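# Close the footlocker lid gently over three cartons

## Task

Get the footlocker's lid fully closed with all three cartons inside it and the footlocker left standing upright. The task fails if the lid drops shut from more than slightly open or is slammed, or if the footlocker topples or ends up tilted. The result only counts if it stays that way without the robot holding anything in place.

## Robot and tools

ROBOT. A Hello Robot Stretch 4 with one arm: an omni-wheel base, a lift that slides up a mast, an arm that telescopes forward, a three-joint wrist and a two-finger gripper. It stands about 1.6 m tall; the base rim lies within 0.23 m of the base origin. Loose objects may occasionally get nudged by something other than the robot.

FRAMES. The base frame sits on the floor below the base centre: x ahead, y to the left, z up. hand_pose is reported in this frame and marks a point between the open fingertips; with all wrist joints at zero its axes line up with the base frame. Its printed position may be slightly wrong. The odometry frame is where the base frame was when the scene began. base_odometry counts wheel rotation only, so slipping shows up as travel; heading runs -3.142 to 3.142, left positive.

execute_actions. Argument "actions" is a list holding one action or none (an empty list just reports state and images). An action may contain "base", "joints", or both, plus optional "pace" and "contact_limits"; alternatively it holds only {"end_of_arm": "enable_torque"}, which re-powers any wrist or gripper motor that shut itself off so it holds its present position. All motions in one action start at once and may finish at different times. Optional "cameras" lists which images to return (head_camera, head_left_camera, head_right_camera, wrist_camera or all); omitted or null means all, [] means none.

base: exactly one command, each a relative move from where the base last reported itself, never a pose. translate_m: straight drive in metres, forward positive, -2 to 2. strafe_m: sideways in metres, left positive, -2 to 2. rotate_rad: spin in place in radians, counter-clockwise (left) positive, -3.2 to 3.2.

joints: a single object keyed by joint name, each value an absolute target. lift_m 0 to 1.2 m (tolerance 0.004). arm_m 0 to 0.55 m extension (0.004). wrist_yaw_rad -1.134 to 4.276 (0.02): 0 points ahead, positive turns left, 3.14 is folded back, above 3.4 the arm may block it. wrist_pitch_rad -1.117 to 4.259 (0.05): 0 level, 1.57 pointing down. wrist_roll_rad -1.117 to 4.259 (0.02): 0 keeps the fingers at equal height, positive turns clockwise as viewed from behind. gripper_m -0.038 to 0.141 m, the fingertip gap; negative values press the fingers together. Targets past a limit are clipped and reported; unknown keys or other bad values reject the entire call with no motion. One action runs at most 15 s. Joints or base omitted from an action may keep driving toward their previous target without the status showing it.

pace: "slow", "default", "fast", "max". Base speed 0.1/0.3/0.4/0.6 m/s and turning 1/2/3/4 rad/s respectively, reduced when the lift is above 0.2 m (down to 0.3 m/s and 1 rad/s at 1.2 m). contact_limits: only arm_m, from 0 (gentlest) to 0.75 (firmest), default 0.5; the arm halts on contact beyond it.

wait: "seconds" 0 to 10; commands nothing and returns state and images. zoom_image: "camera" plus "region" [x0, y0, x1, y1] in pixels of that camera's most recent full image, origin top-left, at most 504 by 504. finished_scene: pass the number of the scene being ended; it is final and reports success, then gives the next task. If a call reports a stop, any later movement, wait or finished_scene calls in that same reply are skipped.

CAMERAS. head_camera (420x560) at the mast top looks forward and down; turn the base to look around. head_left_camera and head_right_camera are fisheyes (420x672) beside it, aimed more steeply down, showing base and arm. wrist_camera (616x392) looks along the fingers, fingertips near the bottom. Calibration lines give K, distortion and T_world_to_cam mapping the base frame to each camera; they carry small errors, larger for the wrist camera at long reach.

RESULTS. lidar_m: 12 distances in metres from the base origin, 30-degree sectors counter-clockwise starting dead ahead (4th left, 7th behind, 10th right); "-" means nothing seen or closer than 0.25 m. It sees from about 0.15 m up, misses glass and thin legs. wrist_depth_mm: 7x7 grid of depths, 100 to 2000 mm, rows from top left. base_status and joint_status: "done"; "off_target" (resting short, maybe still pushing); "contact_stop_at_<key>" (hit something; lift, arm or wheels go slack, so a lift may sag or the base drift); "limit_stop_at_<name>"; "time_out"; "torque_fault" (wrist motor overloaded and limp until enable_torque). After these stops the old target is dropped. on_its_own lists what you did not command; "held at" is a held target. turned_by_wheels versus turned_by_imu differing by over about 0.1 rad suggests a collision or slip. base_tilt in degrees (forward, right positive); over 6 degrees gives limit_stop_at_tilt and everything but the wrist goes slack. motor_effort: percent of maximum, positive toward larger joint values, peak in brackets, with fixed offsets and noise; for wheel_0..2 positive turns the base right.

GRIPPING. Command a gap smaller than the object to grip; tighter squeezes harder and pulls it inward. Only a clear gripper_m effort change shows a firm grip. Stuck fingertips: raise the lift.

AVOID. Unfold at the start with lift_m 0.4 and wrist_yaw_rad 0 together. Tilting up with roll can trigger limit_stop_at_own_body. Do not drive or turn with over 1 kg held and arm_m above 0.2, especially fast; steady hard pushes with a high gripper can tip the robot. Lower the lid under control rather than letting it drop, and avoid hard hits, slips and dropped cartons.

Each tool is called after "Request:" as a command line: name --argument value for each argument, lists and objects as JSON in quotes; but a table of rows of numbers goes row by row, as --pt "numbers of a row", without its own name.

## Session

Request:
execute_actions --actions '[]'

Scene clock: 0.00 s.
base_odometry: x=+0.000 y=+0.000 heading=+0.000 (m, m, rad; odometry frame)
turned_by_wheels: +0.000 (rad since the last result)
turned_by_imu: +0.000 (rad since the last result)
base_tilt: forward=+0.3 right=-0.4 (deg)
lidar_m: 1.74 1.74 2.53 1.42 1.41 1.57 1.44 1.44 1.62 2.47 2.46 2.74
base_status: not commanded
joint_positions: lift_m=+0.250 arm_m=-0.001 wrist_yaw_rad=+3.161 wrist_pitch_rad=-0.006 wrist_roll_rad=+0.006 gripper_m=+0.057
joint_status: not commanded
motor_effort: lift_m=+18 arm_m=+0 wrist_yaw_rad=+0 wrist_pitch_rad=-7 wrist_roll_rad=+1 gripper_m=-1 wheel_0=+0 wheel_1=+0 wheel_2=+0 (%)
hand_pose: x=-0.1200 y=+0.0819 z=+0.4296 quat_wxyz=(-0.010, +0.003, +0.003, +1.000) (m; base frame)
wrist_depth_mm: - 140 263 1756 1921 - - / - 111 138 1756 1863 - - / - 112 138 1708 1863 - - / - 123 154 1661 1863 1983 - / 137 144 1576 1618 1808 1983 - / 809 1464 1537 1661 211 1863 1863 / 1138 1308 1098 1229 1160 1078 1160
pictures: head_camera, head_left_camera, head_right_camera, wrist_camera
Images, in order (width x height): head_camera 420x560, head_left_camera 420x672, head_right_camera 420x672, wrist_camera 616x392.

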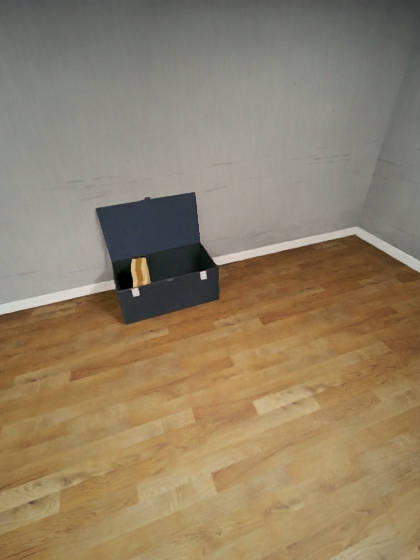

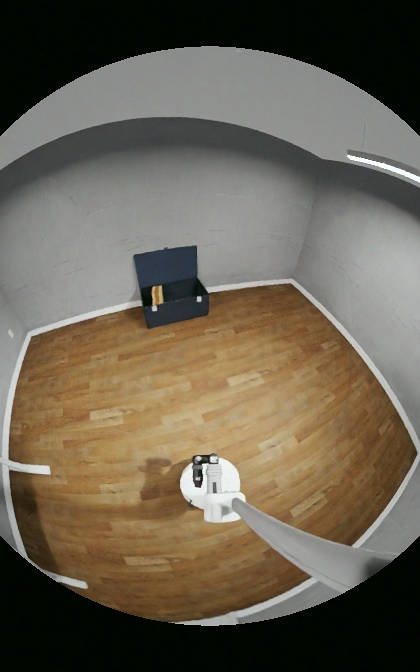

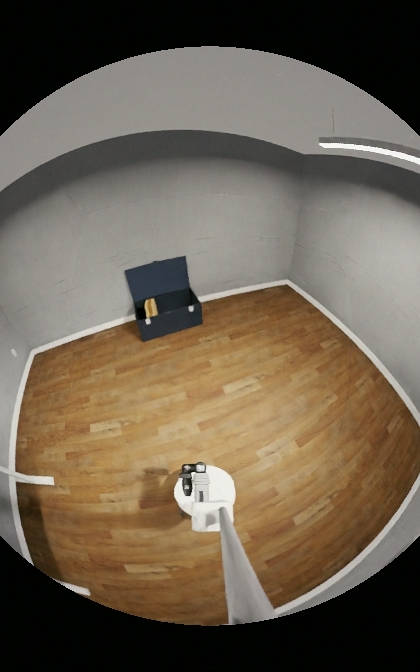

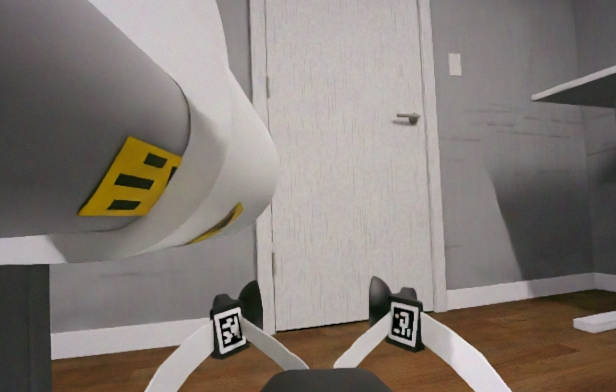

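Request:
zoom_image --camera "head_camera" --region '[80, 180, 240, 340]'

Region (80, 180, 240, 340) of head_camera's 420x560 image, scaled by 3.150, with more detail than that image has.

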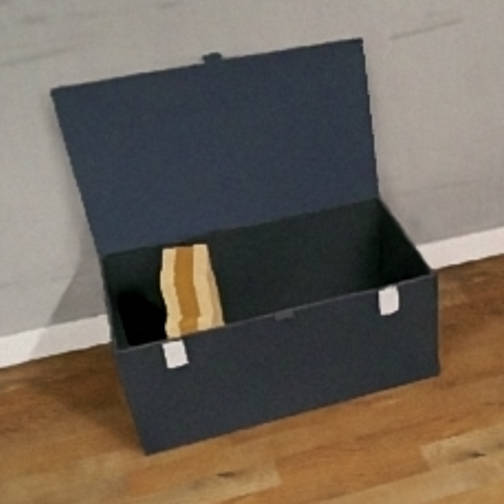

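Request:
execute_actions --actions '[{"base":{"rotate_rad":0.34},"joints":{"lift_m":0.6,"wrist_yaw_rad":0}}]' --cameras '["head_camera","head_left_camera"]'

Request:
execute_actions --actions '[{"base":{"translate_m":1.1},"joints":{"wrist_pitch_rad":0.8},"pace":"fast"}]'

Scene clock: 10.47 s.
base_odometry: x=+0.000 y=+0.000 heading=+0.339 (m, m, rad; odometry frame)
turned_by_wheels: +0.339 (rad since the last result)
turned_by_imu: +0.346 (rad since the last result)
base_tilt: forward=+0.2 right=-0.3 (deg)
lidar_m: 1.73 2.37 1.48 1.40 1.48 1.51 1.42 1.52 2.12 2.49 2.62 1.82
base_status: done
joint_positions: lift_m=+0.600 arm_m=-0.001 wrist_yaw_rad=+0.000 wrist_pitch_rad=-0.006 wrist_roll_rad=+0.006 gripper_m=+0.057
joint_status: all done
motor_effort: lift_m=+22(22) arm_m=+0(0) wrist_yaw_rad=-1(5) wrist_pitch_rad=-3(5) wrist_roll_rad=-1(1) gripper_m=-3(3) wheel_0=-3(9) wheel_1=-3(11) wheel_2=-4(8) (%)
hand_pose: x=+0.4586 y=-0.0873 z=+0.7798 quat_wxyz=(+1.000, +0.003, -0.003, +0.000) (m; base frame)
wrist_depth_mm: - - - - - - - / - - - - - - - / - - - - - - - / - - - - - - - / - - - - - - - / - - - - 211 - - / - - 1863 1537 1576 1576 -
pictures: head_camera, head_left_camera
Images, in order (width x height): head_camera 420x560, head_left_camera 420x672.

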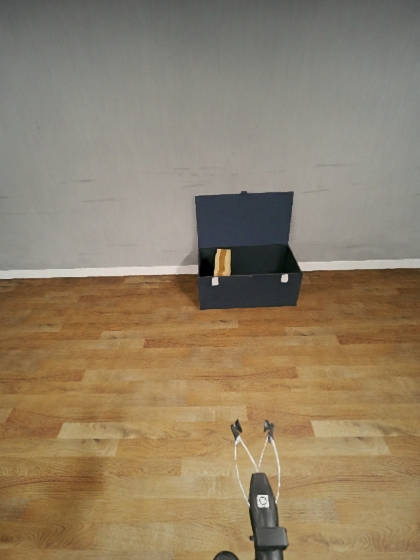

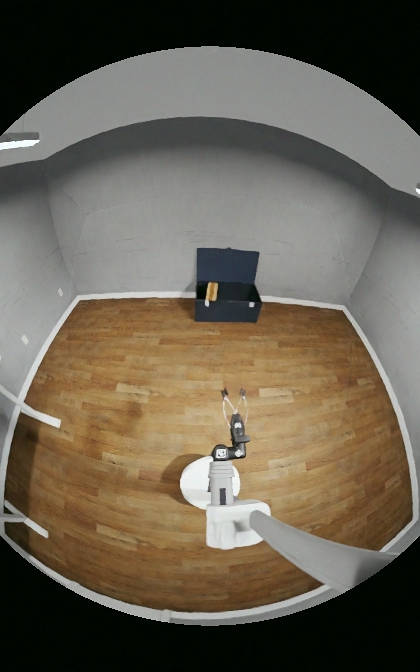

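Scene clock: 14.50 s.
base_odometry: x=+1.037 y=+0.366 heading=+0.339 (m, m, rad; odometry frame)
turned_by_wheels: +0.000 (rad since the last result)
turned_by_imu: +0.002 (rad since the last result)
base_tilt: forward=+0.3 right=-0.4 (deg)
lidar_m: 0.62 1.17 1.69 2.19 1.58 2.10 2.54 2.69 2.63 2.52 1.66 0.65
base_status: done
joint_positions: lift_m=+0.600 arm_m=-0.001 wrist_yaw_rad=+0.000 wrist_pitch_rad=+0.801 wrist_roll_rad=+0.006 gripper_m=+0.057
joint_status: all done
motor_effort: lift_m=+22(22) arm_m=+0(0) wrist_yaw_rad=+0(0) wrist_pitch_rad=-2(3) wrist_roll_rad=+0(0) gripper_m=-2(2) wheel_0=+1(9) wheel_1=+2(10) wheel_2=-1(16) (%)
hand_pose: x=+0.3709 y=-0.0874 z=+0.5708 quat_wxyz=(+0.921, +0.003, +0.390, -0.001) (m; base frame)
wrist_depth_mm: 917 931 854 866 866 866 891 / 1008 1025 946 917 931 946 991 / 1138 1160 976 732 1060 1060 842 / 1160 1138 842 788 1118 1042 768 / 991 991 654 661 676 683 691 / 878 878 723 788 211 820 809 / 768 778 750 759 741 732 768
pictures: head_camera, head_left_camera, head_right_camera, wrist_camera
camera_calibration (this result's frames):
wrist_camera: T_world_to_cam=[[-0.0459088, -0.997418, -0.0552286, -0.0330527], [-0.685387, 0.0716714, -0.724643, 0.738259], [0.72673, 0.00458543, -0.686908, 0.346103], [0, 0, 0, 1]] pos_world=[0.252952, -0.0874664, 0.77089]
Images, in order (width x height): head_camera 420x560, head_left_camera 420x672, head_right_camera 420x672, wrist_camera 616x392.

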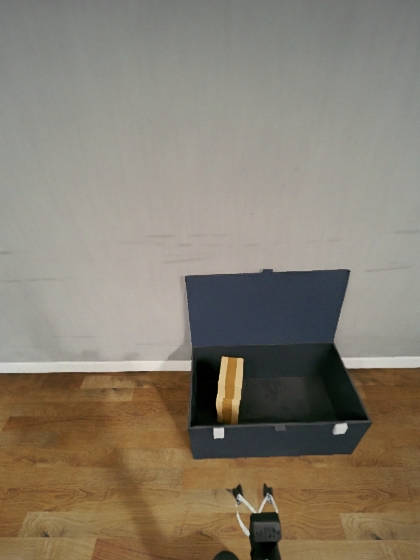

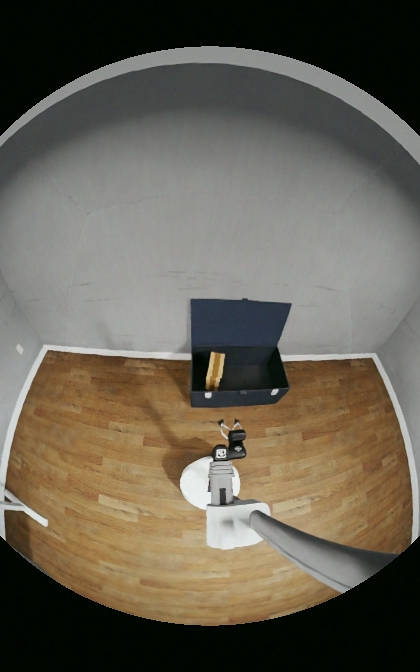

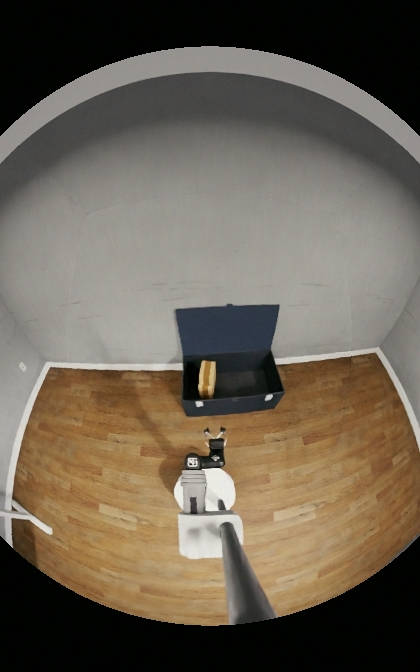

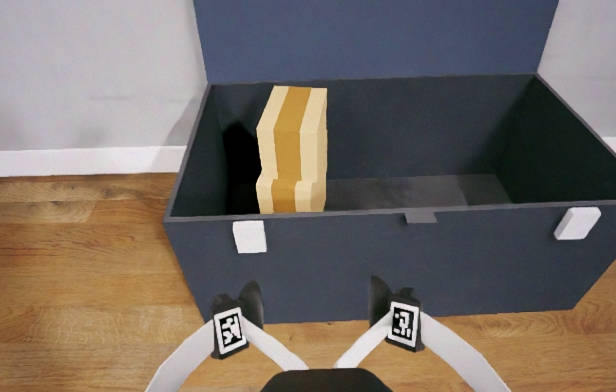

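Request:
execute_actions --actions '[{"base":{"translate_m":0.33},"joints":{"lift_m":0.7,"wrist_pitch_rad":1.57,"arm_m":0.4,"gripper_m":0.141}}]'

Scene clock: 32.53 s.
base_odometry: x=+1.348 y=+0.476 heading=+0.340 (m, m, rad; odometry frame)
turned_by_wheels: +0.000 (rad since the last result)
turned_by_imu: +0.001 (rad since the last result)
base_tilt: forward=+0.2 right=-0.3 (deg)
lidar_m: 0.32 0.32 1.21 2.19 1.76 2.09 2.89 3.03 2.61 2.51 0.45 0.33
base_status: done
joint_positions: lift_m=+0.700 arm_m=+0.399 wrist_yaw_rad=+0.000 wrist_pitch_rad=+1.570 wrist_roll_rad=+0.006 gripper_m=+0.141
joint_status: all done
motor_effort: lift_m=+21(22) arm_m=+6(9) wrist_yaw_rad=+0(2) wrist_pitch_rad=+2(6) wrist_roll_rad=+1(0) gripper_m=+0(3) wheel_0=+4(9) wheel_1=+5(9) wheel_2=-4(15) (%)
hand_pose: x=+0.5700 y=-0.0874 z=+0.5894 quat_wxyz=(+0.707, +0.002, +0.707, -0.002) (m; base frame)
wrist_depth_mm: 357 345 351 359 362 364 366 / 699 455 466 473 480 484 488 / 820 585 759 798 788 809 768 / 820 580 778 439 809 798 809 / 809 627 759 436 798 798 798 / 809 521 691 433 798 210 788 / 820 591 668 155 647 634 676
pictures: head_camera, head_left_camera, head_right_camera, wrist_camera
camera_calibration (this result's frames):
wrist_camera: T_world_to_cam=[[-0.0711433, -0.997435, -0.00781981, -0.0364319], [-0.99646, 0.0714213, -0.0443355, 0.664536], [0.0447803, 0.00463796, -0.998986, 0.786871], [0, 0, 0, 1]] pos_world=[0.624356, -0.08745, 0.81525]
Images, in order (width x height): head_camera 420x560, head_left_camera 420x672, head_right_camera 420x672, wrist_camera 616x392.

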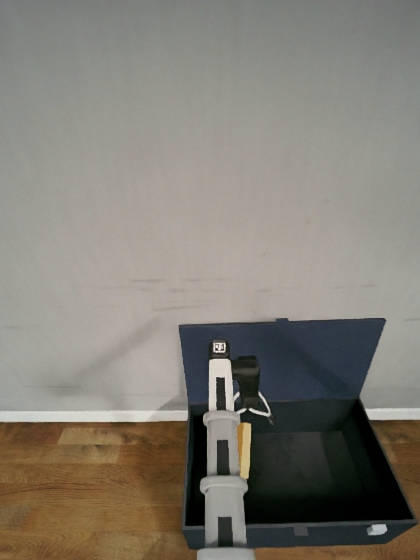

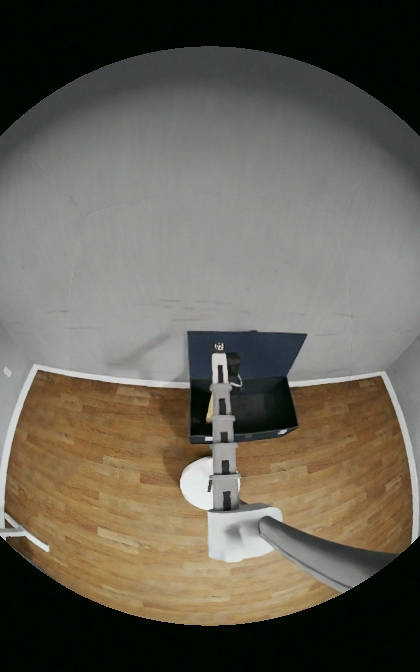

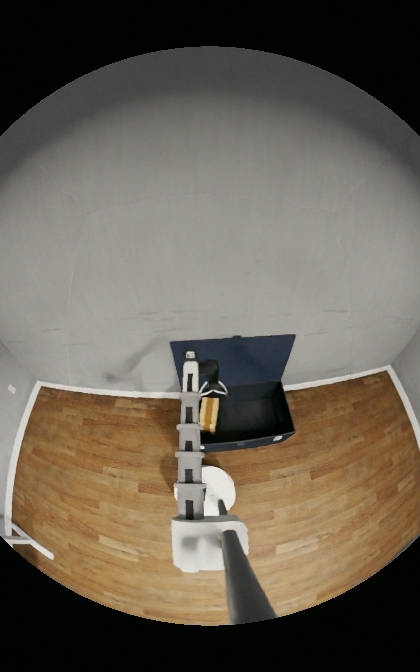

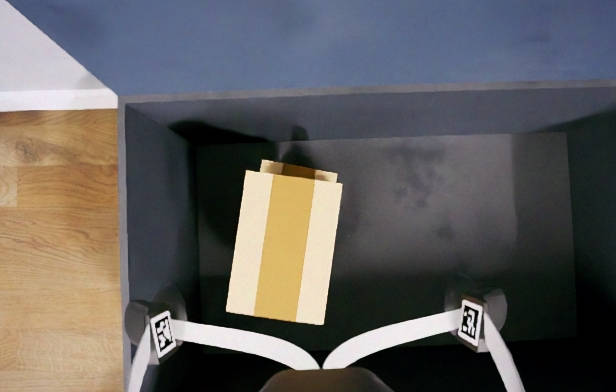

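Request:
execute_actions --actions '[{"base":{"strafe_m":0.031},"joints":{"lift_m":0.56,"wrist_roll_rad":0.16,"arm_m":0.415}}]' --cameras '["wrist_camera","head_right_camera"]'

Scene clock: 43.33 s.
base_odometry: x=+1.338 y=+0.505 heading=+0.340 (m, m, rad; odometry frame)
turned_by_wheels: +0.000 (rad since the last result)
turned_by_imu: +0.000 (rad since the last result)
base_tilt: forward=+0.2 right=-0.3 (deg)
lidar_m: 0.30 0.34 1.21 2.16 1.73 2.08 2.88 3.05 2.66 2.54 0.48 0.33
base_status: done
joint_positions: lift_m=+0.560 arm_m=+0.414 wrist_yaw_rad=+0.000 wrist_pitch_rad=+1.570 wrist_roll_rad=+0.160 gripper_m=+0.141
joint_status: all done
motor_effort: lift_m=+14(20) arm_m=+7(9) wrist_yaw_rad=+0(1) wrist_pitch_rad=+2(2) wrist_roll_rad=+1(0) gripper_m=-1(1) wheel_0=-1(13) wheel_1=+2(10) wheel_2=+0(4) (%)
hand_pose: x=+0.5849 y=-0.0874 z=+0.4500 quat_wxyz=(+0.705, +0.056, +0.705, -0.056) (m; base frame)
wrist_depth_mm: 252 266 285 307 330 347 377 / 312 336 353 402 466 549 661 / 484 445 580 661 661 661 661 / 683 466 654 297 654 661 654 / 676 436 647 297 654 647 654 / 676 340 296 294 296 209 647 / 661 338 517 155 603 591 574
pictures: head_right_camera, wrist_camera
camera_calibration (this result's frames):
wrist_camera: T_world_to_cam=[[-0.223604, -0.974648, -0.00795601, 0.0547694], [-0.973645, 0.223735, -0.0442527, 0.673168], [0.0449108, -0.00214874, -0.998989, 0.646253], [0, 0, 0, 1]] pos_world=[0.638649, -0.0958417, 0.675824]
Images, in order (width x height): head_right_camera 420x672, wrist_camera 616x392.

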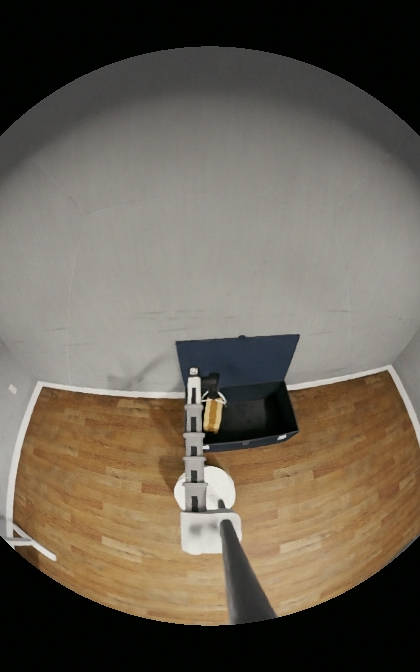

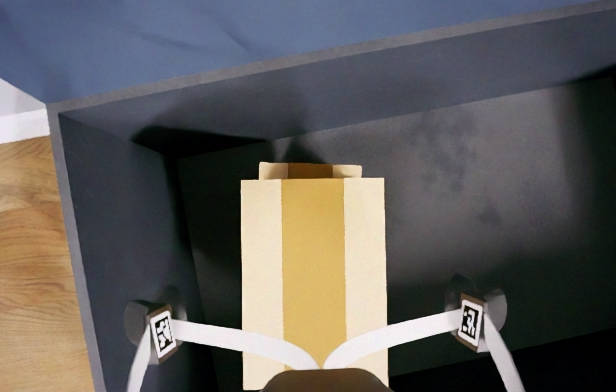

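Request:
execute_actions --actions '[{"joints":{"lift_m":0.455},"pace":"slow"}]' --cameras '["wrist_camera","head_right_camera"]'

Scene clock: 48.13 s.
base_odometry: x=+1.338 y=+0.505 heading=+0.340 (m, m, rad; odometry frame)
turned_by_wheels: +0.000 (rad since the last result)
turned_by_imu: +0.000 (rad since the last result)
base_tilt: forward=+0.1 right=-0.4 (deg)
lidar_m: 0.31 0.33 1.23 2.16 1.73 2.02 2.87 3.02 2.63 2.55 0.42 0.33
base_status: not commanded
joint_positions: lift_m=+0.455 arm_m=+0.414 wrist_yaw_rad=+0.000 wrist_pitch_rad=+1.570 wrist_roll_rad=+0.160 gripper_m=+0.141
joint_status: all done
motor_effort: lift_m=+15(16) arm_m=+7(7) wrist_yaw_rad=+1(1) wrist_pitch_rad=+3(1) wrist_roll_rad=+2(2) gripper_m=-1(1) wheel_0=-1(1) wheel_1=+2(2) wheel_2=+0(0) (%)
hand_pose: x=+0.5849 y=-0.0874 z=+0.3450 quat_wxyz=(+0.705, +0.056, +0.705, -0.056) (m; base frame)
wrist_depth_mm: 234 237 250 276 303 338 377 / 281 314 353 399 462 549 554 / 324 445 539 549 549 554 559 / 310 462 193 192 193 549 549 / 296 430 191 191 191 544 549 / 283 342 190 190 191 210 544 / 276 338 190 154 190 544 535
pictures: head_right_camera, wrist_camera
camera_calibration (this result's frames):
wrist_camera: T_world_to_cam=[[-0.223604, -0.974648, -0.00795599, 0.0539346], [-0.973645, 0.223735, -0.0442526, 0.668524], [0.0449107, -0.00214874, -0.998989, 0.541386], [0, 0, 0, 1]] pos_world=[0.638651, -0.0958417, 0.570852]
Images, in order (width x height): head_right_camera 420x672, wrist_camera 616x392.

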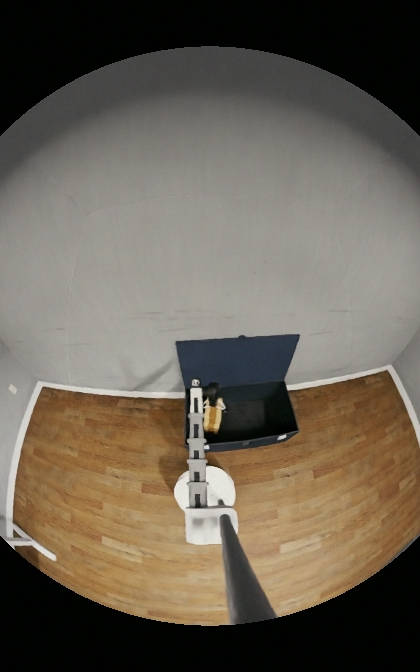

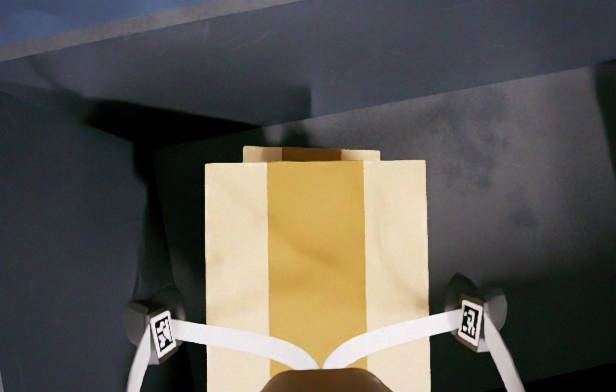

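Request:
execute_actions --actions '[{"joints":{"gripper_m":0.05}}]' --cameras '["wrist_camera"]'

Request:
execute_actions --actions '[{"joints":{"lift_m":0.49},"pace":"slow"}]' --cameras '["wrist_camera","head_right_camera"]'

Scene clock: 53.33 s.
base_odometry: x=+1.338 y=+0.505 heading=+0.340 (m, m, rad; odometry frame)
turned_by_wheels: +0.000 (rad since the last result)
turned_by_imu: +0.000 (rad since the last result)
base_tilt: forward=+0.2 right=-0.3 (deg)
lidar_m: 0.29 0.32 1.19 2.16 1.71 2.04 2.86 3.02 2.67 2.55 0.46 0.35
base_status: not commanded
joint_positions: lift_m=+0.455 arm_m=+0.414 wrist_yaw_rad=+0.000 wrist_pitch_rad=+1.570 wrist_roll_rad=+0.160 gripper_m=+0.050
joint_status: all done
motor_effort: lift_m=+18(18) arm_m=+7(7) wrist_yaw_rad=+0(0) wrist_pitch_rad=+2(4) wrist_roll_rad=+1(2) gripper_m=-22(24) wheel_0=-1(1) wheel_1=+2(2) wheel_2=+0(0) (%)
hand_pose: x=+0.5850 y=-0.0874 z=+0.3448 quat_wxyz=(+0.705, +0.056, +0.704, -0.056) (m; base frame)
wrist_depth_mm: 234 233 253 277 307 340 382 / 285 315 353 402 469 559 554 / 324 445 504 554 549 554 554 / 307 459 175 174 175 544 549 / 296 430 174 173 174 544 544 / 283 377 173 172 173 210 549 / 273 172 172 171 171 535 530
pictures: wrist_camera
camera_calibration (this result's frames):
wrist_camera: T_world_to_cam=[[-0.223642, -0.974639, -0.00799342, 0.0539855], [-0.973628, 0.223775, -0.0444153, 0.668636], [0.0450776, -0.00215051, -0.998981, 0.541006], [0, 0, 0, 1]] pos_world=[0.638689, -0.0958439, 0.570584]
Images, in order (width x height): wrist_camera 616x392.

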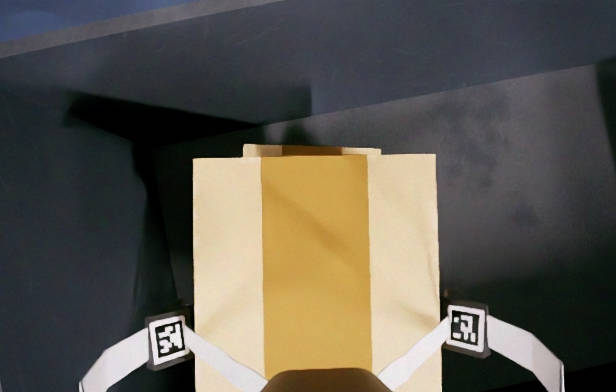

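Scene clock: 54.47 s.
base_odometry: x=+1.338 y=+0.505 heading=+0.340 (m, m, rad; odometry frame)
turned_by_wheels: +0.000 (rad since the last result)
turned_by_imu: +0.000 (rad since the last result)
base_tilt: forward=+0.1 right=-0.4 (deg)
lidar_m: 0.29 0.33 1.24 2.15 1.73 2.05 2.88 3.02 2.68 2.54 0.46 0.34
base_status: not commanded
joint_positions: lift_m=+0.489 arm_m=+0.414 wrist_yaw_rad=+0.000 wrist_pitch_rad=+1.570 wrist_roll_rad=+0.160 gripper_m=+0.050
joint_status: all done
motor_effort: lift_m=+25(27) arm_m=+7(7) wrist_yaw_rad=+0(0) wrist_pitch_rad=+2(2) wrist_roll_rad=+2(1) gripper_m=-25(22) wheel_0=-1(1) wheel_1=+2(2) wheel_2=+0(0) (%)
hand_pose: x=+0.5850 y=-0.0874 z=+0.3792 quat_wxyz=(+0.705, +0.056, +0.704, -0.056) (m; base frame)
wrist_depth_mm: 241 253 270 277 306 340 384 / 283 314 355 404 469 549 591 / 325 445 517 585 585 585 585 / 309 459 174 174 175 585 585 / 296 433 173 173 174 580 580 / 286 377 173 172 173 210 580 / 283 172 172 171 172 564 539
pictures: head_right_camera, wrist_camera
camera_calibration (this result's frames):
wrist_camera: T_world_to_cam=[[-0.223642, -0.974639, -0.00799342, 0.0542609], [-0.973628, 0.223775, -0.0444153, 0.670166], [0.0450776, -0.00215051, -0.998981, 0.575357], [0, 0, 0, 1]] pos_world=[0.638692, -0.0958439, 0.60497]
Images, in order (width x height): head_right_camera 420x672, wrist_camera 616x392.

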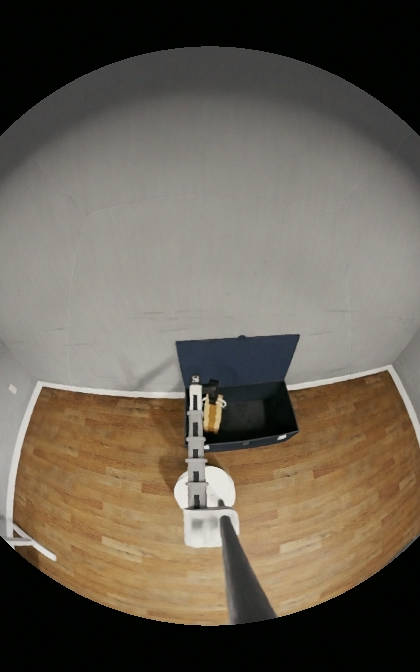

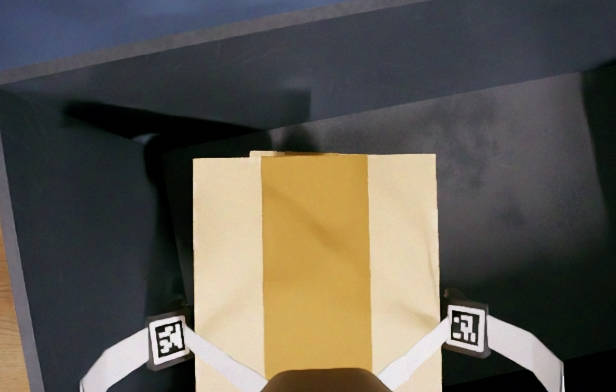

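Request:
execute_actions --actions '[{"base":{"strafe_m":-0.22},"joints":{"wrist_roll_rad":0.0},"pace":"slow"}]' --cameras '["wrist_camera","head_right_camera"]'

Request:
execute_actions --actions '[{"joints":{"lift_m":0.28}}]'

Scene clock: 62.77 s.
base_odometry: x=+1.411 y=+0.298 heading=+0.340 (m, m, rad; odometry frame)
turned_by_wheels: +0.000 (rad since the last result)
turned_by_imu: +0.000 (rad since the last result)
base_tilt: forward=+0.1 right=-0.3 (deg)
lidar_m: 0.31 0.33 0.48 2.38 1.87 2.37 2.89 3.03 2.40 2.32 0.44 0.33
base_status: done
joint_positions: lift_m=+0.489 arm_m=+0.414 wrist_yaw_rad=+0.000 wrist_pitch_rad=+1.570 wrist_roll_rad=+0.000 gripper_m=+0.050
joint_status: all done
motor_effort: lift_m=+25(25) arm_m=+7(7) wrist_yaw_rad=+0(0) wrist_pitch_rad=+4(2) wrist_roll_rad=-1(0) gripper_m=-24(21) wheel_0=+4(9) wheel_1=-5(8) wheel_2=+0(0) (%)
hand_pose: x=+0.5850 y=-0.0874 z=+0.3792 quat_wxyz=(+0.707, +0.000, +0.707, +0.000) (m; base frame)
wrist_depth_mm: 270 268 273 278 282 285 289 / 373 387 397 407 415 424 427 / 549 580 585 585 591 580 544 / 342 347 175 174 175 585 549 / 345 347 173 174 174 574 549 / 342 343 173 172 173 210 559 / 336 172 172 171 171 569 500
pictures: head_right_camera, wrist_camera
camera_calibration (this result's frames):
wrist_camera: T_world_to_cam=[[-0.0660974, -0.997783, -0.00782163, -0.039989], [-0.996804, 0.0663809, -0.0444405, 0.669985], [0.0448611, 0.00485924, -0.998981, 0.576096], [0, 0, 0, 1]] pos_world=[0.639357, -0.0871739, 0.604971]
Images, in order (width x height): head_right_camera 420x672, wrist_camera 616x392.

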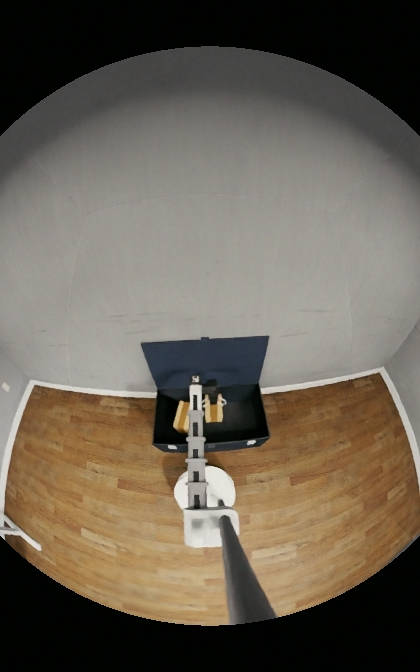

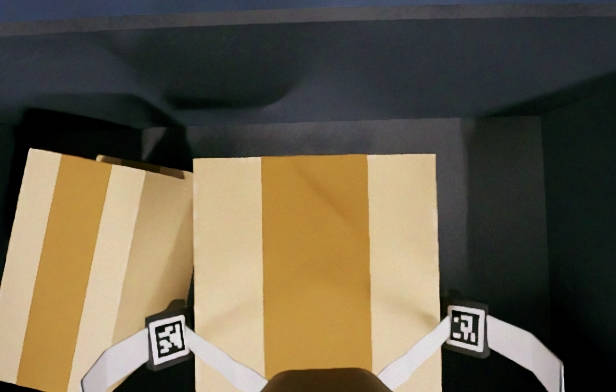

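Scene clock: 64.73 s.
base_odometry: x=+1.411 y=+0.298 heading=+0.340 (m, m, rad; odometry frame)
turned_by_wheels: +0.000 (rad since the last result)
turned_by_imu: +0.000 (rad since the last result)
base_tilt: forward=+0.4 right=-0.4 (deg)
lidar_m: 0.32 0.33 0.44 2.38 1.92 2.40 2.88 3.01 2.41 2.32 0.43 0.34
base_status: not commanded
joint_positions: lift_m=+0.280 arm_m=+0.414 wrist_yaw_rad=+0.000 wrist_pitch_rad=+1.570 wrist_roll_rad=+0.000 gripper_m=+0.050
joint_status: all done
motor_effort: lift_m=+17(23) arm_m=+7(8) wrist_yaw_rad=+0(0) wrist_pitch_rad=+1(2) wrist_roll_rad=+0(1) gripper_m=-23(22) wheel_0=+3(4) wheel_1=-5(5) wheel_2=+0(0) (%)
hand_pose: x=+0.5850 y=-0.0874 z=+0.1698 quat_wxyz=(+0.707, +0.000, +0.707, +0.000) (m; base frame)
wrist_depth_mm: 264 268 273 279 283 287 287 / 373 375 373 373 373 373 375 / 253 373 373 375 373 373 370 / 223 336 174 174 175 370 370 / 231 355 174 173 173 368 370 / 242 345 173 172 173 210 368 / 259 172 171 171 171 366 366
pictures: head_camera, head_left_camera, head_right_camera, wrist_camera
camera_calibration (this result's frames):
wrist_camera: T_world_to_cam=[[-0.0660974, -0.997783, -0.00782134, -0.0416264], [-0.996804, 0.0663809, -0.0444361, 0.660684], [0.0448567, 0.00485924, -0.998982, 0.366937], [0, 0, 0, 1]] pos_world=[0.639362, -0.0871739, 0.395596]
Images, in order (width x height): head_camera 420x560, head_left_camera 420x672, head_right_camera 420x672, wrist_camera 616x392.

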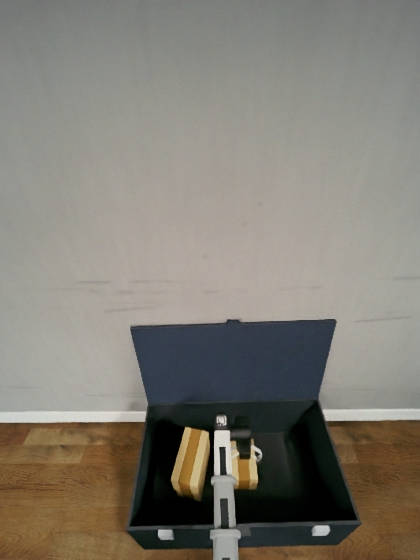

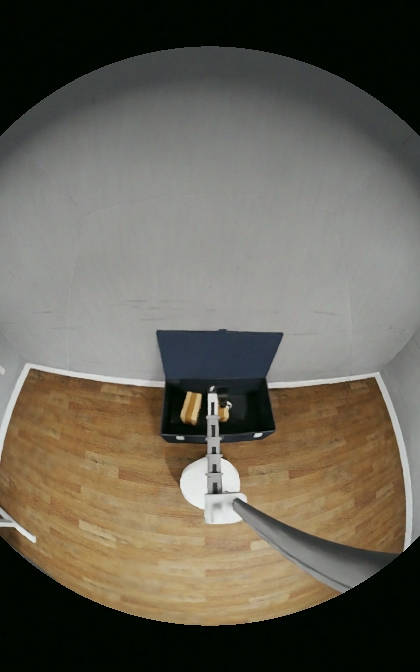

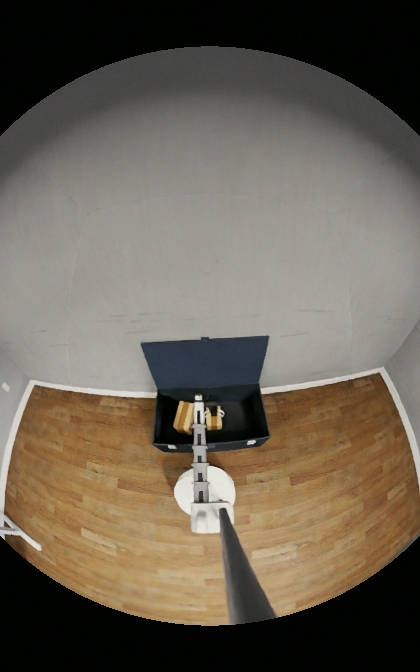

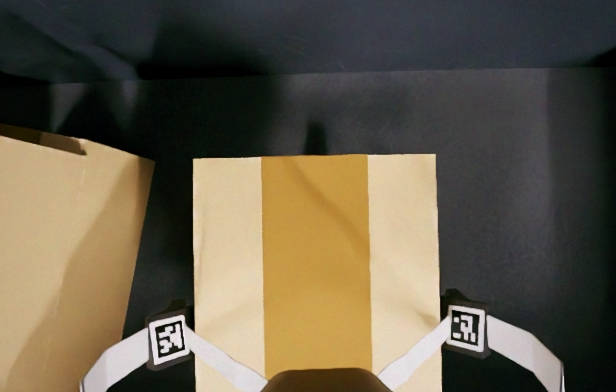

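Request:
execute_actions --actions '[{"joints":{"lift_m":0.216},"pace":"slow"}]' --cameras '["wrist_camera"]'

Request:
execute_actions --actions '[{"joints":{"gripper_m":0.141},"pace":"slow"}]' --cameras '["wrist_camera"]'

Scene clock: 69.20 s.
base_odometry: x=+1.411 y=+0.298 heading=+0.340 (m, m, rad; odometry frame)
turned_by_wheels: +0.000 (rad since the last result)
turned_by_imu: +0.000 (rad since the last result)
base_tilt: forward=+0.4 right=-0.4 (deg)
lidar_m: 0.31 0.33 0.48 2.35 1.88 2.37 2.88 3.03 2.43 2.33 0.43 0.34
base_status: not commanded
joint_positions: lift_m=+0.216 arm_m=+0.414 wrist_yaw_rad=+0.000 wrist_pitch_rad=+1.570 wrist_roll_rad=+0.000 gripper_m=+0.050
joint_status: all done
motor_effort: lift_m=+17(17) arm_m=+7(7) wrist_yaw_rad=+0(0) wrist_pitch_rad=+2(3) wrist_roll_rad=+0(0) gripper_m=-22(22) wheel_0=+3(3) wheel_1=-5(5) wheel_2=+0(0) (%)
hand_pose: x=+0.5850 y=-0.0874 z=+0.1058 quat_wxyz=(+0.707, +0.000, +0.707, +0.000) (m; base frame)
wrist_depth_mm: 264 270 274 279 283 287 287 / 309 309 310 309 310 309 309 / 232 307 307 307 307 309 309 / 228 307 174 174 175 307 306 / 236 306 174 173 174 306 306 / 246 303 173 173 173 209 303 / 259 172 172 171 171 300 301
pictures: wrist_camera
camera_calibration (this result's frames):
wrist_camera: T_world_to_cam=[[-0.0660972, -0.997783, -0.00782134, -0.0421269], [-0.996804, 0.0663807, -0.0444361, 0.657843], [0.0448567, 0.00485925, -0.998982, 0.303002], [0, 0, 0, 1]] pos_world=[0.639365, -0.0871739, 0.331596]
Images, in order (width x height): wrist_camera 616x392.

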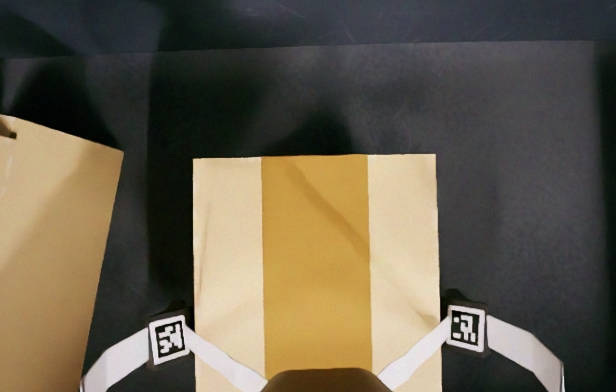

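Scene clock: 73.37 s.
base_odometry: x=+1.411 y=+0.298 heading=+0.340 (m, m, rad; odometry frame)
turned_by_wheels: +0.000 (rad since the last result)
turned_by_imu: +0.000 (rad since the last result)
base_tilt: forward=+0.4 right=-0.5 (deg)
lidar_m: 0.30 0.31 0.45 2.36 1.89 2.39 2.89 3.03 2.41 2.34 0.44 0.32
base_status: not commanded
joint_positions: lift_m=+0.216 arm_m=+0.414 wrist_yaw_rad=+0.000 wrist_pitch_rad=+1.571 wrist_roll_rad=+0.000 gripper_m=+0.141
joint_status: all done
motor_effort: lift_m=+18(17) arm_m=+7(7) wrist_yaw_rad=+2(2) wrist_pitch_rad=+0(3) wrist_roll_rad=-1(0) gripper_m=+0(23) wheel_0=+4(3) wheel_1=-5(5) wheel_2=+0(0) (%)
hand_pose: x=+0.5847 y=-0.0874 z=+0.1058 quat_wxyz=(+0.707, +0.000, +0.707, +0.000) (m; base frame)
wrist_depth_mm: 262 266 272 277 281 283 285 / 312 310 309 310 314 312 312 / 232 309 309 310 310 310 310 / 229 309 189 189 189 310 309 / 237 307 189 187 189 306 307 / 246 304 187 187 187 210 307 / 263 303 186 155 186 303 304
pictures: wrist_camera
camera_calibration (this result's frames):
wrist_camera: T_world_to_cam=[[-0.0662772, -0.997771, -0.00776542, -0.042044], [-0.99683, 0.066554, -0.0435936, 0.65752], [0.0440132, 0.00485155, -0.999019, 0.30351], [0, 0, 0, 1]] pos_world=[0.63929, -0.0871834, 0.33155]
Images, in order (width x height): wrist_camera 616x392.

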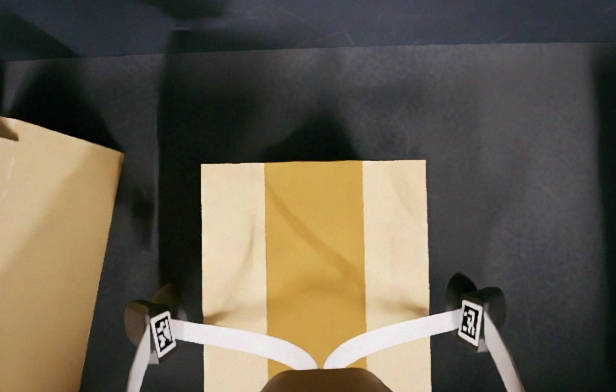

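Request:
execute_actions --actions '[{"joints":{"lift_m":0.95}}]' --cameras '[]'

Request:
execute_actions --actions '[{"joints":{"wrist_pitch_rad":1.1,"arm_m":0.45}}]' --cameras '["wrist_camera","head_camera"]'

Scene clock: 86.90 s.
base_odometry: x=+1.411 y=+0.298 heading=+0.340 (m, m, rad; odometry frame)
turned_by_wheels: +0.000 (rad since the last result)
turned_by_imu: +0.000 (rad since the last result)
base_tilt: forward=+0.4 right=-0.4 (deg)
lidar_m: 0.32 0.32 1.24 2.38 1.92 2.37 2.90 3.03 2.41 2.32 0.44 0.32
base_status: not commanded
joint_positions: lift_m=+0.950 arm_m=+0.414 wrist_yaw_rad=+0.000 wrist_pitch_rad=+1.571 wrist_roll_rad=+0.000 gripper_m=+0.141
joint_status: all done
motor_effort: lift_m=+22(23) arm_m=+7(7) wrist_yaw_rad=+1(1) wrist_pitch_rad=+1(1) wrist_roll_rad=+1(1) gripper_m=+1(2) wheel_0=+4(3) wheel_1=-5(5) wheel_2=+0(0) (%)
hand_pose: x=+0.5848 y=-0.0874 z=+0.8394 quat_wxyz=(+0.707, +0.000, +0.707, +0.000) (m; base frame)
wrist_depth_mm: 373 379 384 387 394 397 399 / 488 500 504 517 530 535 603 / 1098 732 732 732 768 778 1078 / 1078 931 1008 1042 1060 931 1098 / 1078 891 809 1042 1060 931 1078 / 1060 732 1042 1060 1025 210 1060 / 1078 723 759 155 768 768 1060
pictures: none
No camera images: the call's "cameras" was empty. Leave "cameras" out to get every camera's image.

Scene clock: 87.77 s.
base_odometry: x=+1.411 y=+0.298 heading=+0.340 (m, m, rad; odometry frame)
turned_by_wheels: +0.000 (rad since the last result)
turned_by_imu: +0.000 (rad since the last result)
base_tilt: forward=+0.2 right=-0.4 (deg)
lidar_m: 0.29 0.32 1.24 2.39 1.92 2.38 2.89 3.03 2.41 2.32 0.47 0.34
base_status: not commanded
joint_positions: lift_m=+0.950 arm_m=+0.449 wrist_yaw_rad=+0.000 wrist_pitch_rad=+1.102 wrist_roll_rad=+0.000 gripper_m=+0.141
joint_status: all done
motor_effort: lift_m=+22(22) arm_m=+7(8) wrist_yaw_rad=+0(1) wrist_pitch_rad=-3(5) wrist_roll_rad=-1(0) gripper_m=-1(2) wheel_0=+4(4) wheel_1=-5(5) wheel_2=+0(0) (%)
hand_pose: x=+0.7501 y=-0.0874 z=+0.8706 quat_wxyz=(+0.852, +0.000, +0.523, +0.000) (m; base frame)
wrist_depth_mm: 185 187 187 187 188 187 187 / 218 219 220 220 220 220 220 / 264 265 266 267 266 267 267 / 332 336 338 334 336 338 340 / 362 368 370 373 379 382 392 / 480 427 459 500 480 210 574 / 1008 654 707 155 741 750 991
pictures: head_camera, wrist_camera
camera_calibration (this result's frames):
wrist_camera: T_world_to_cam=[[-0.0551607, -0.9978, -0.0367732, -0.00820045], [-0.869534, 0.0661074, -0.489428, 1.14833], [0.490782, 0.00497837, -0.871268, 0.613956], [0, 0, 0, 1]] pos_world=[0.696741, -0.087152, 1.09664]
Images, in order (width x height): head_camera 420x560, wrist_camera 616x392.

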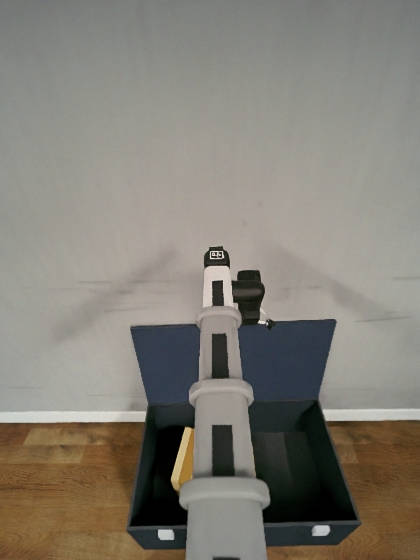

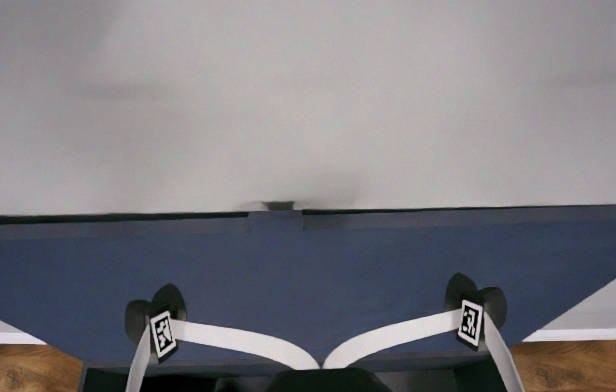

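Request:
zoom_image --camera "wrist_camera" --region '[200, 170, 360, 260]'

Region (200, 170, 360, 260) of wrist_camera's 616x392 image, scaled by 3.150; it fills the top 284 rows of this view, and the rest is white.

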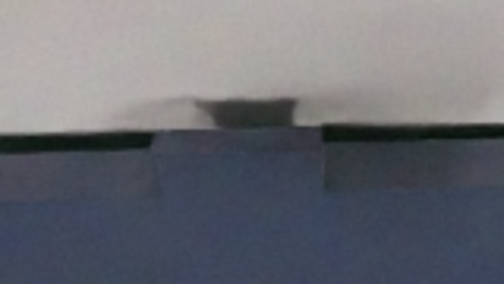

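Request:
execute_actions --actions '[{"base":{"strafe_m":-0.80},"joints":{"wrist_yaw_rad":1.4,"arm_m":0.3,"wrist_roll_rad":3.3,"gripper_m":0.06}}]' --cameras '[]'

Request:
execute_actions --actions '[{"base":{"translate_m":0.1},"joints":{"wrist_pitch_rad":0,"lift_m":0.38}}]'

Scene clock: 126.57 s.
base_odometry: x=+1.678 y=-0.456 heading=+0.340 (m, m, rad; odometry frame)
turned_by_wheels: +0.000 (rad since the last result)
turned_by_imu: +0.001 (rad since the last result)
base_tilt: forward=+0.3 right=-0.4 (deg)
lidar_m: 0.80 0.46 0.47 3.19 2.65 2.98 2.89 2.16 1.57 1.50 1.18 0.84
base_status: done
joint_positions: lift_m=+0.950 arm_m=+0.301 wrist_yaw_rad=+1.400 wrist_pitch_rad=+1.101 wrist_roll_rad=+3.300 gripper_m=+0.060
joint_status: all done
motor_effort: lift_m=+22(22) arm_m=-7(7) wrist_yaw_rad=+0(6) wrist_pitch_rad=-1(2) wrist_roll_rad=+2(4) gripper_m=-4(4) wheel_0=+3(8) wheel_1=-2(11) wheel_2=+0(2) (%)
hand_pose: x=+0.5805 y=+0.1138 z=+0.8707 quat_wxyz=(+0.285, +0.676, +0.516, -0.442) (m; base frame)
wrist_depth_mm: 559 878 960 991 991 809 831 / 517 798 991 1042 1042 1078 1098 / 477 707 1060 1098 1078 1138 1138 / 442 634 1025 991 891 1205 1255 / 413 574 854 1205 1182 1281 1336 / 389 530 223 1160 213 1336 1430 / 368 462 591 842 1138 1308 1576
pictures: none
No camera images: the call's "cameras" was empty. Leave "cameras" out to get every camera's image.

Scene clock: 129.77 s.
base_odometry: x=+1.772 y=-0.423 heading=+0.340 (m, m, rad; odometry frame)
turned_by_wheels: +0.000 (rad since the last result)
turned_by_imu: +0.001 (rad since the last result)
base_tilt: forward=+0.2 right=-0.5 (deg)
lidar_m: 0.72 0.49 0.41 0.90 2.65 3.08 3.02 2.16 1.55 1.52 1.04 0.74
base_status: done
joint_positions: lift_m=+0.380 arm_m=+0.301 wrist_yaw_rad=+1.400 wrist_pitch_rad=+0.003 wrist_roll_rad=+3.300 gripper_m=+0.060
joint_status: all done
motor_effort: lift_m=+14(20) arm_m=-6(7) wrist_yaw_rad=+0(1) wrist_pitch_rad=-7(9) wrist_roll_rad=+1(0) gripper_m=-3(4) wheel_0=+3(6) wheel_1=+5(10) wheel_2=-3(11) (%)
hand_pose: x=+0.6073 y=+0.2694 z=+0.5577 quat_wxyz=(-0.060, +0.763, +0.642, -0.052) (m; base frame)
wrist_depth_mm: 273 382 322 842 842 831 574 / 259 343 399 866 842 976 - / 250 347 389 931 1098 - - / 240 330 377 891 - - - / 230 314 370 842 - - - / 224 298 223 788 213 - - / 216 271 319 492 - - -
pictures: head_camera, head_left_camera, head_right_camera, wrist_camera
camera_calibration (this result's frames):
wrist_camera: T_world_to_cam=[[-0.959397, 0.173898, 0.222073, 0.417502], [0.226794, 0.00750358, 0.973914, -0.618746], [0.167696, 0.984735, -0.046638, -0.118008], [0, 0, 0, 1]] pos_world=[0.560667, 0.0482462, 0.504386]
Images, in order (width x height): head_camera 420x560, head_left_camera 420x672, head_right_camera 420x672, wrist_camera 616x392.

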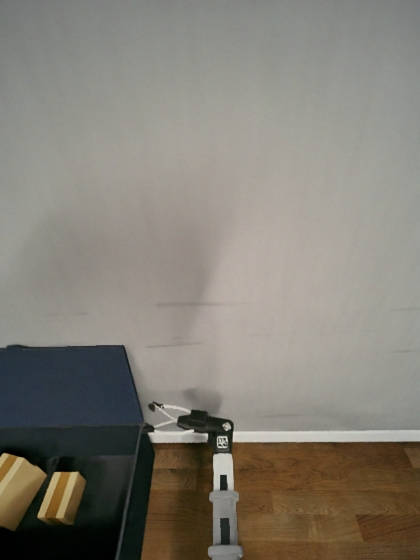

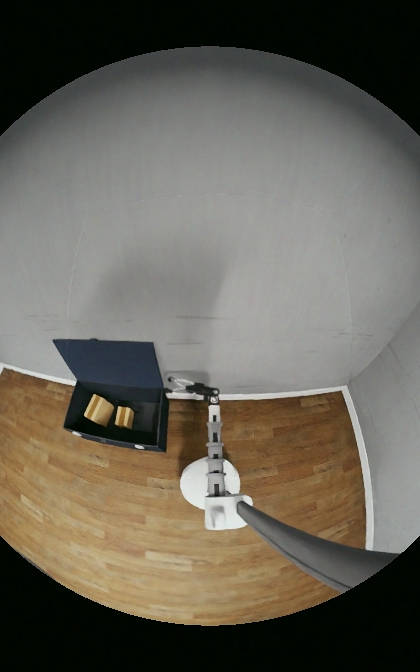

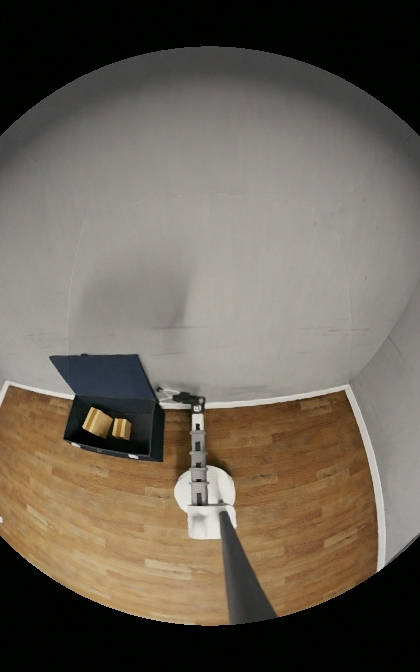

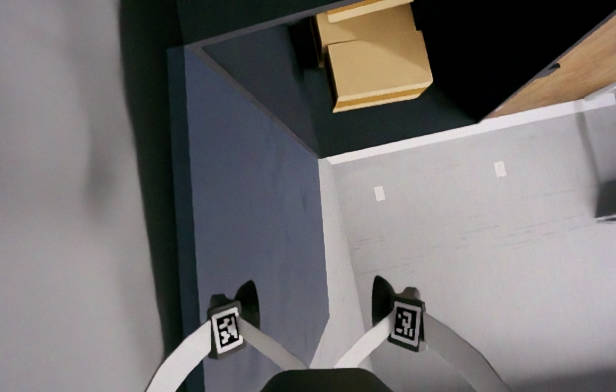

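Request:
execute_actions --actions '[{"joints":{"arm_m":0.385,"lift_m":0.28},"contact_limits":{"arm_m":0.2}}]' --cameras '["wrist_camera","head_camera"]'

Scene clock: 145.50 s.
base_odometry: x=+1.772 y=-0.423 heading=+0.340 (m, m, rad; odometry frame)
turned_by_wheels: +0.000 (rad since the last result)
turned_by_imu: +0.000 (rad since the last result)
base_tilt: forward=+0.3 right=-0.4 (deg)
lidar_m: 0.70 0.48 0.41 0.89 2.65 3.07 3.02 2.16 1.55 1.49 1.07 0.74
base_status: not commanded
joint_positions: lift_m=+0.280 arm_m=+0.384 wrist_yaw_rad=+1.400 wrist_pitch_rad=+0.002 wrist_roll_rad=+3.300 gripper_m=+0.060
joint_status: all done
motor_effort: lift_m=+15(13) arm_m=+7(9) wrist_yaw_rad=+0(0) wrist_pitch_rad=-7(6) wrist_roll_rad=+1(2) gripper_m=-3(2) wheel_0=+3(2) wheel_1=+5(5) wheel_2=-3(3) (%)
contact_limits: arm_m 0.2
hand_pose: x=+0.6898 y=+0.2694 z=+0.4578 quat_wxyz=(-0.060, +0.763, +0.642, -0.052) (m; base frame)
wrist_depth_mm: 154 218 399 309 297 285 277 / 146 206 364 307 294 287 654 / 141 195 329 418 1042 1008 - / 135 185 303 469 - - - / 130 176 282 418 - - - / 125 167 212 377 213 - - / 122 152 209 300 - - -
pictures: head_camera, wrist_camera
camera_calibration (this result's frames):
wrist_camera: T_world_to_cam=[[-0.959396, 0.173894, 0.222083, 0.518903], [0.226775, 0.00733683, 0.97392, -0.54008], [0.167729, 0.984737, -0.0464737, -0.136609], [0, 0, 0, 1]] pos_world=[0.643223, 0.0482521, 0.404406]
Images, in order (width x height): head_camera 420x560, wrist_camera 616x392.

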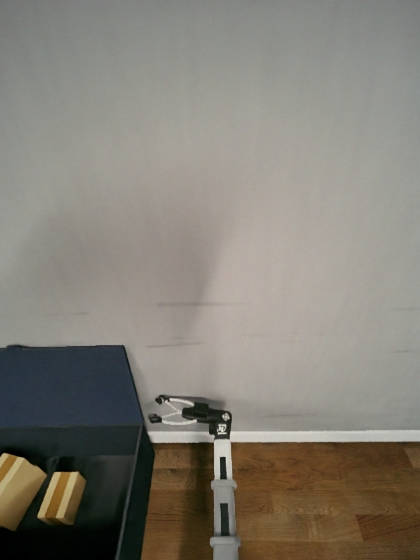

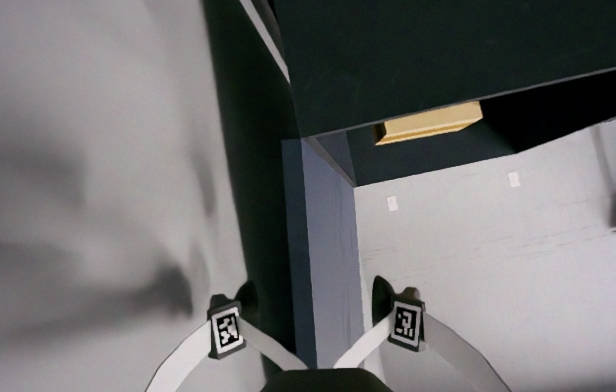

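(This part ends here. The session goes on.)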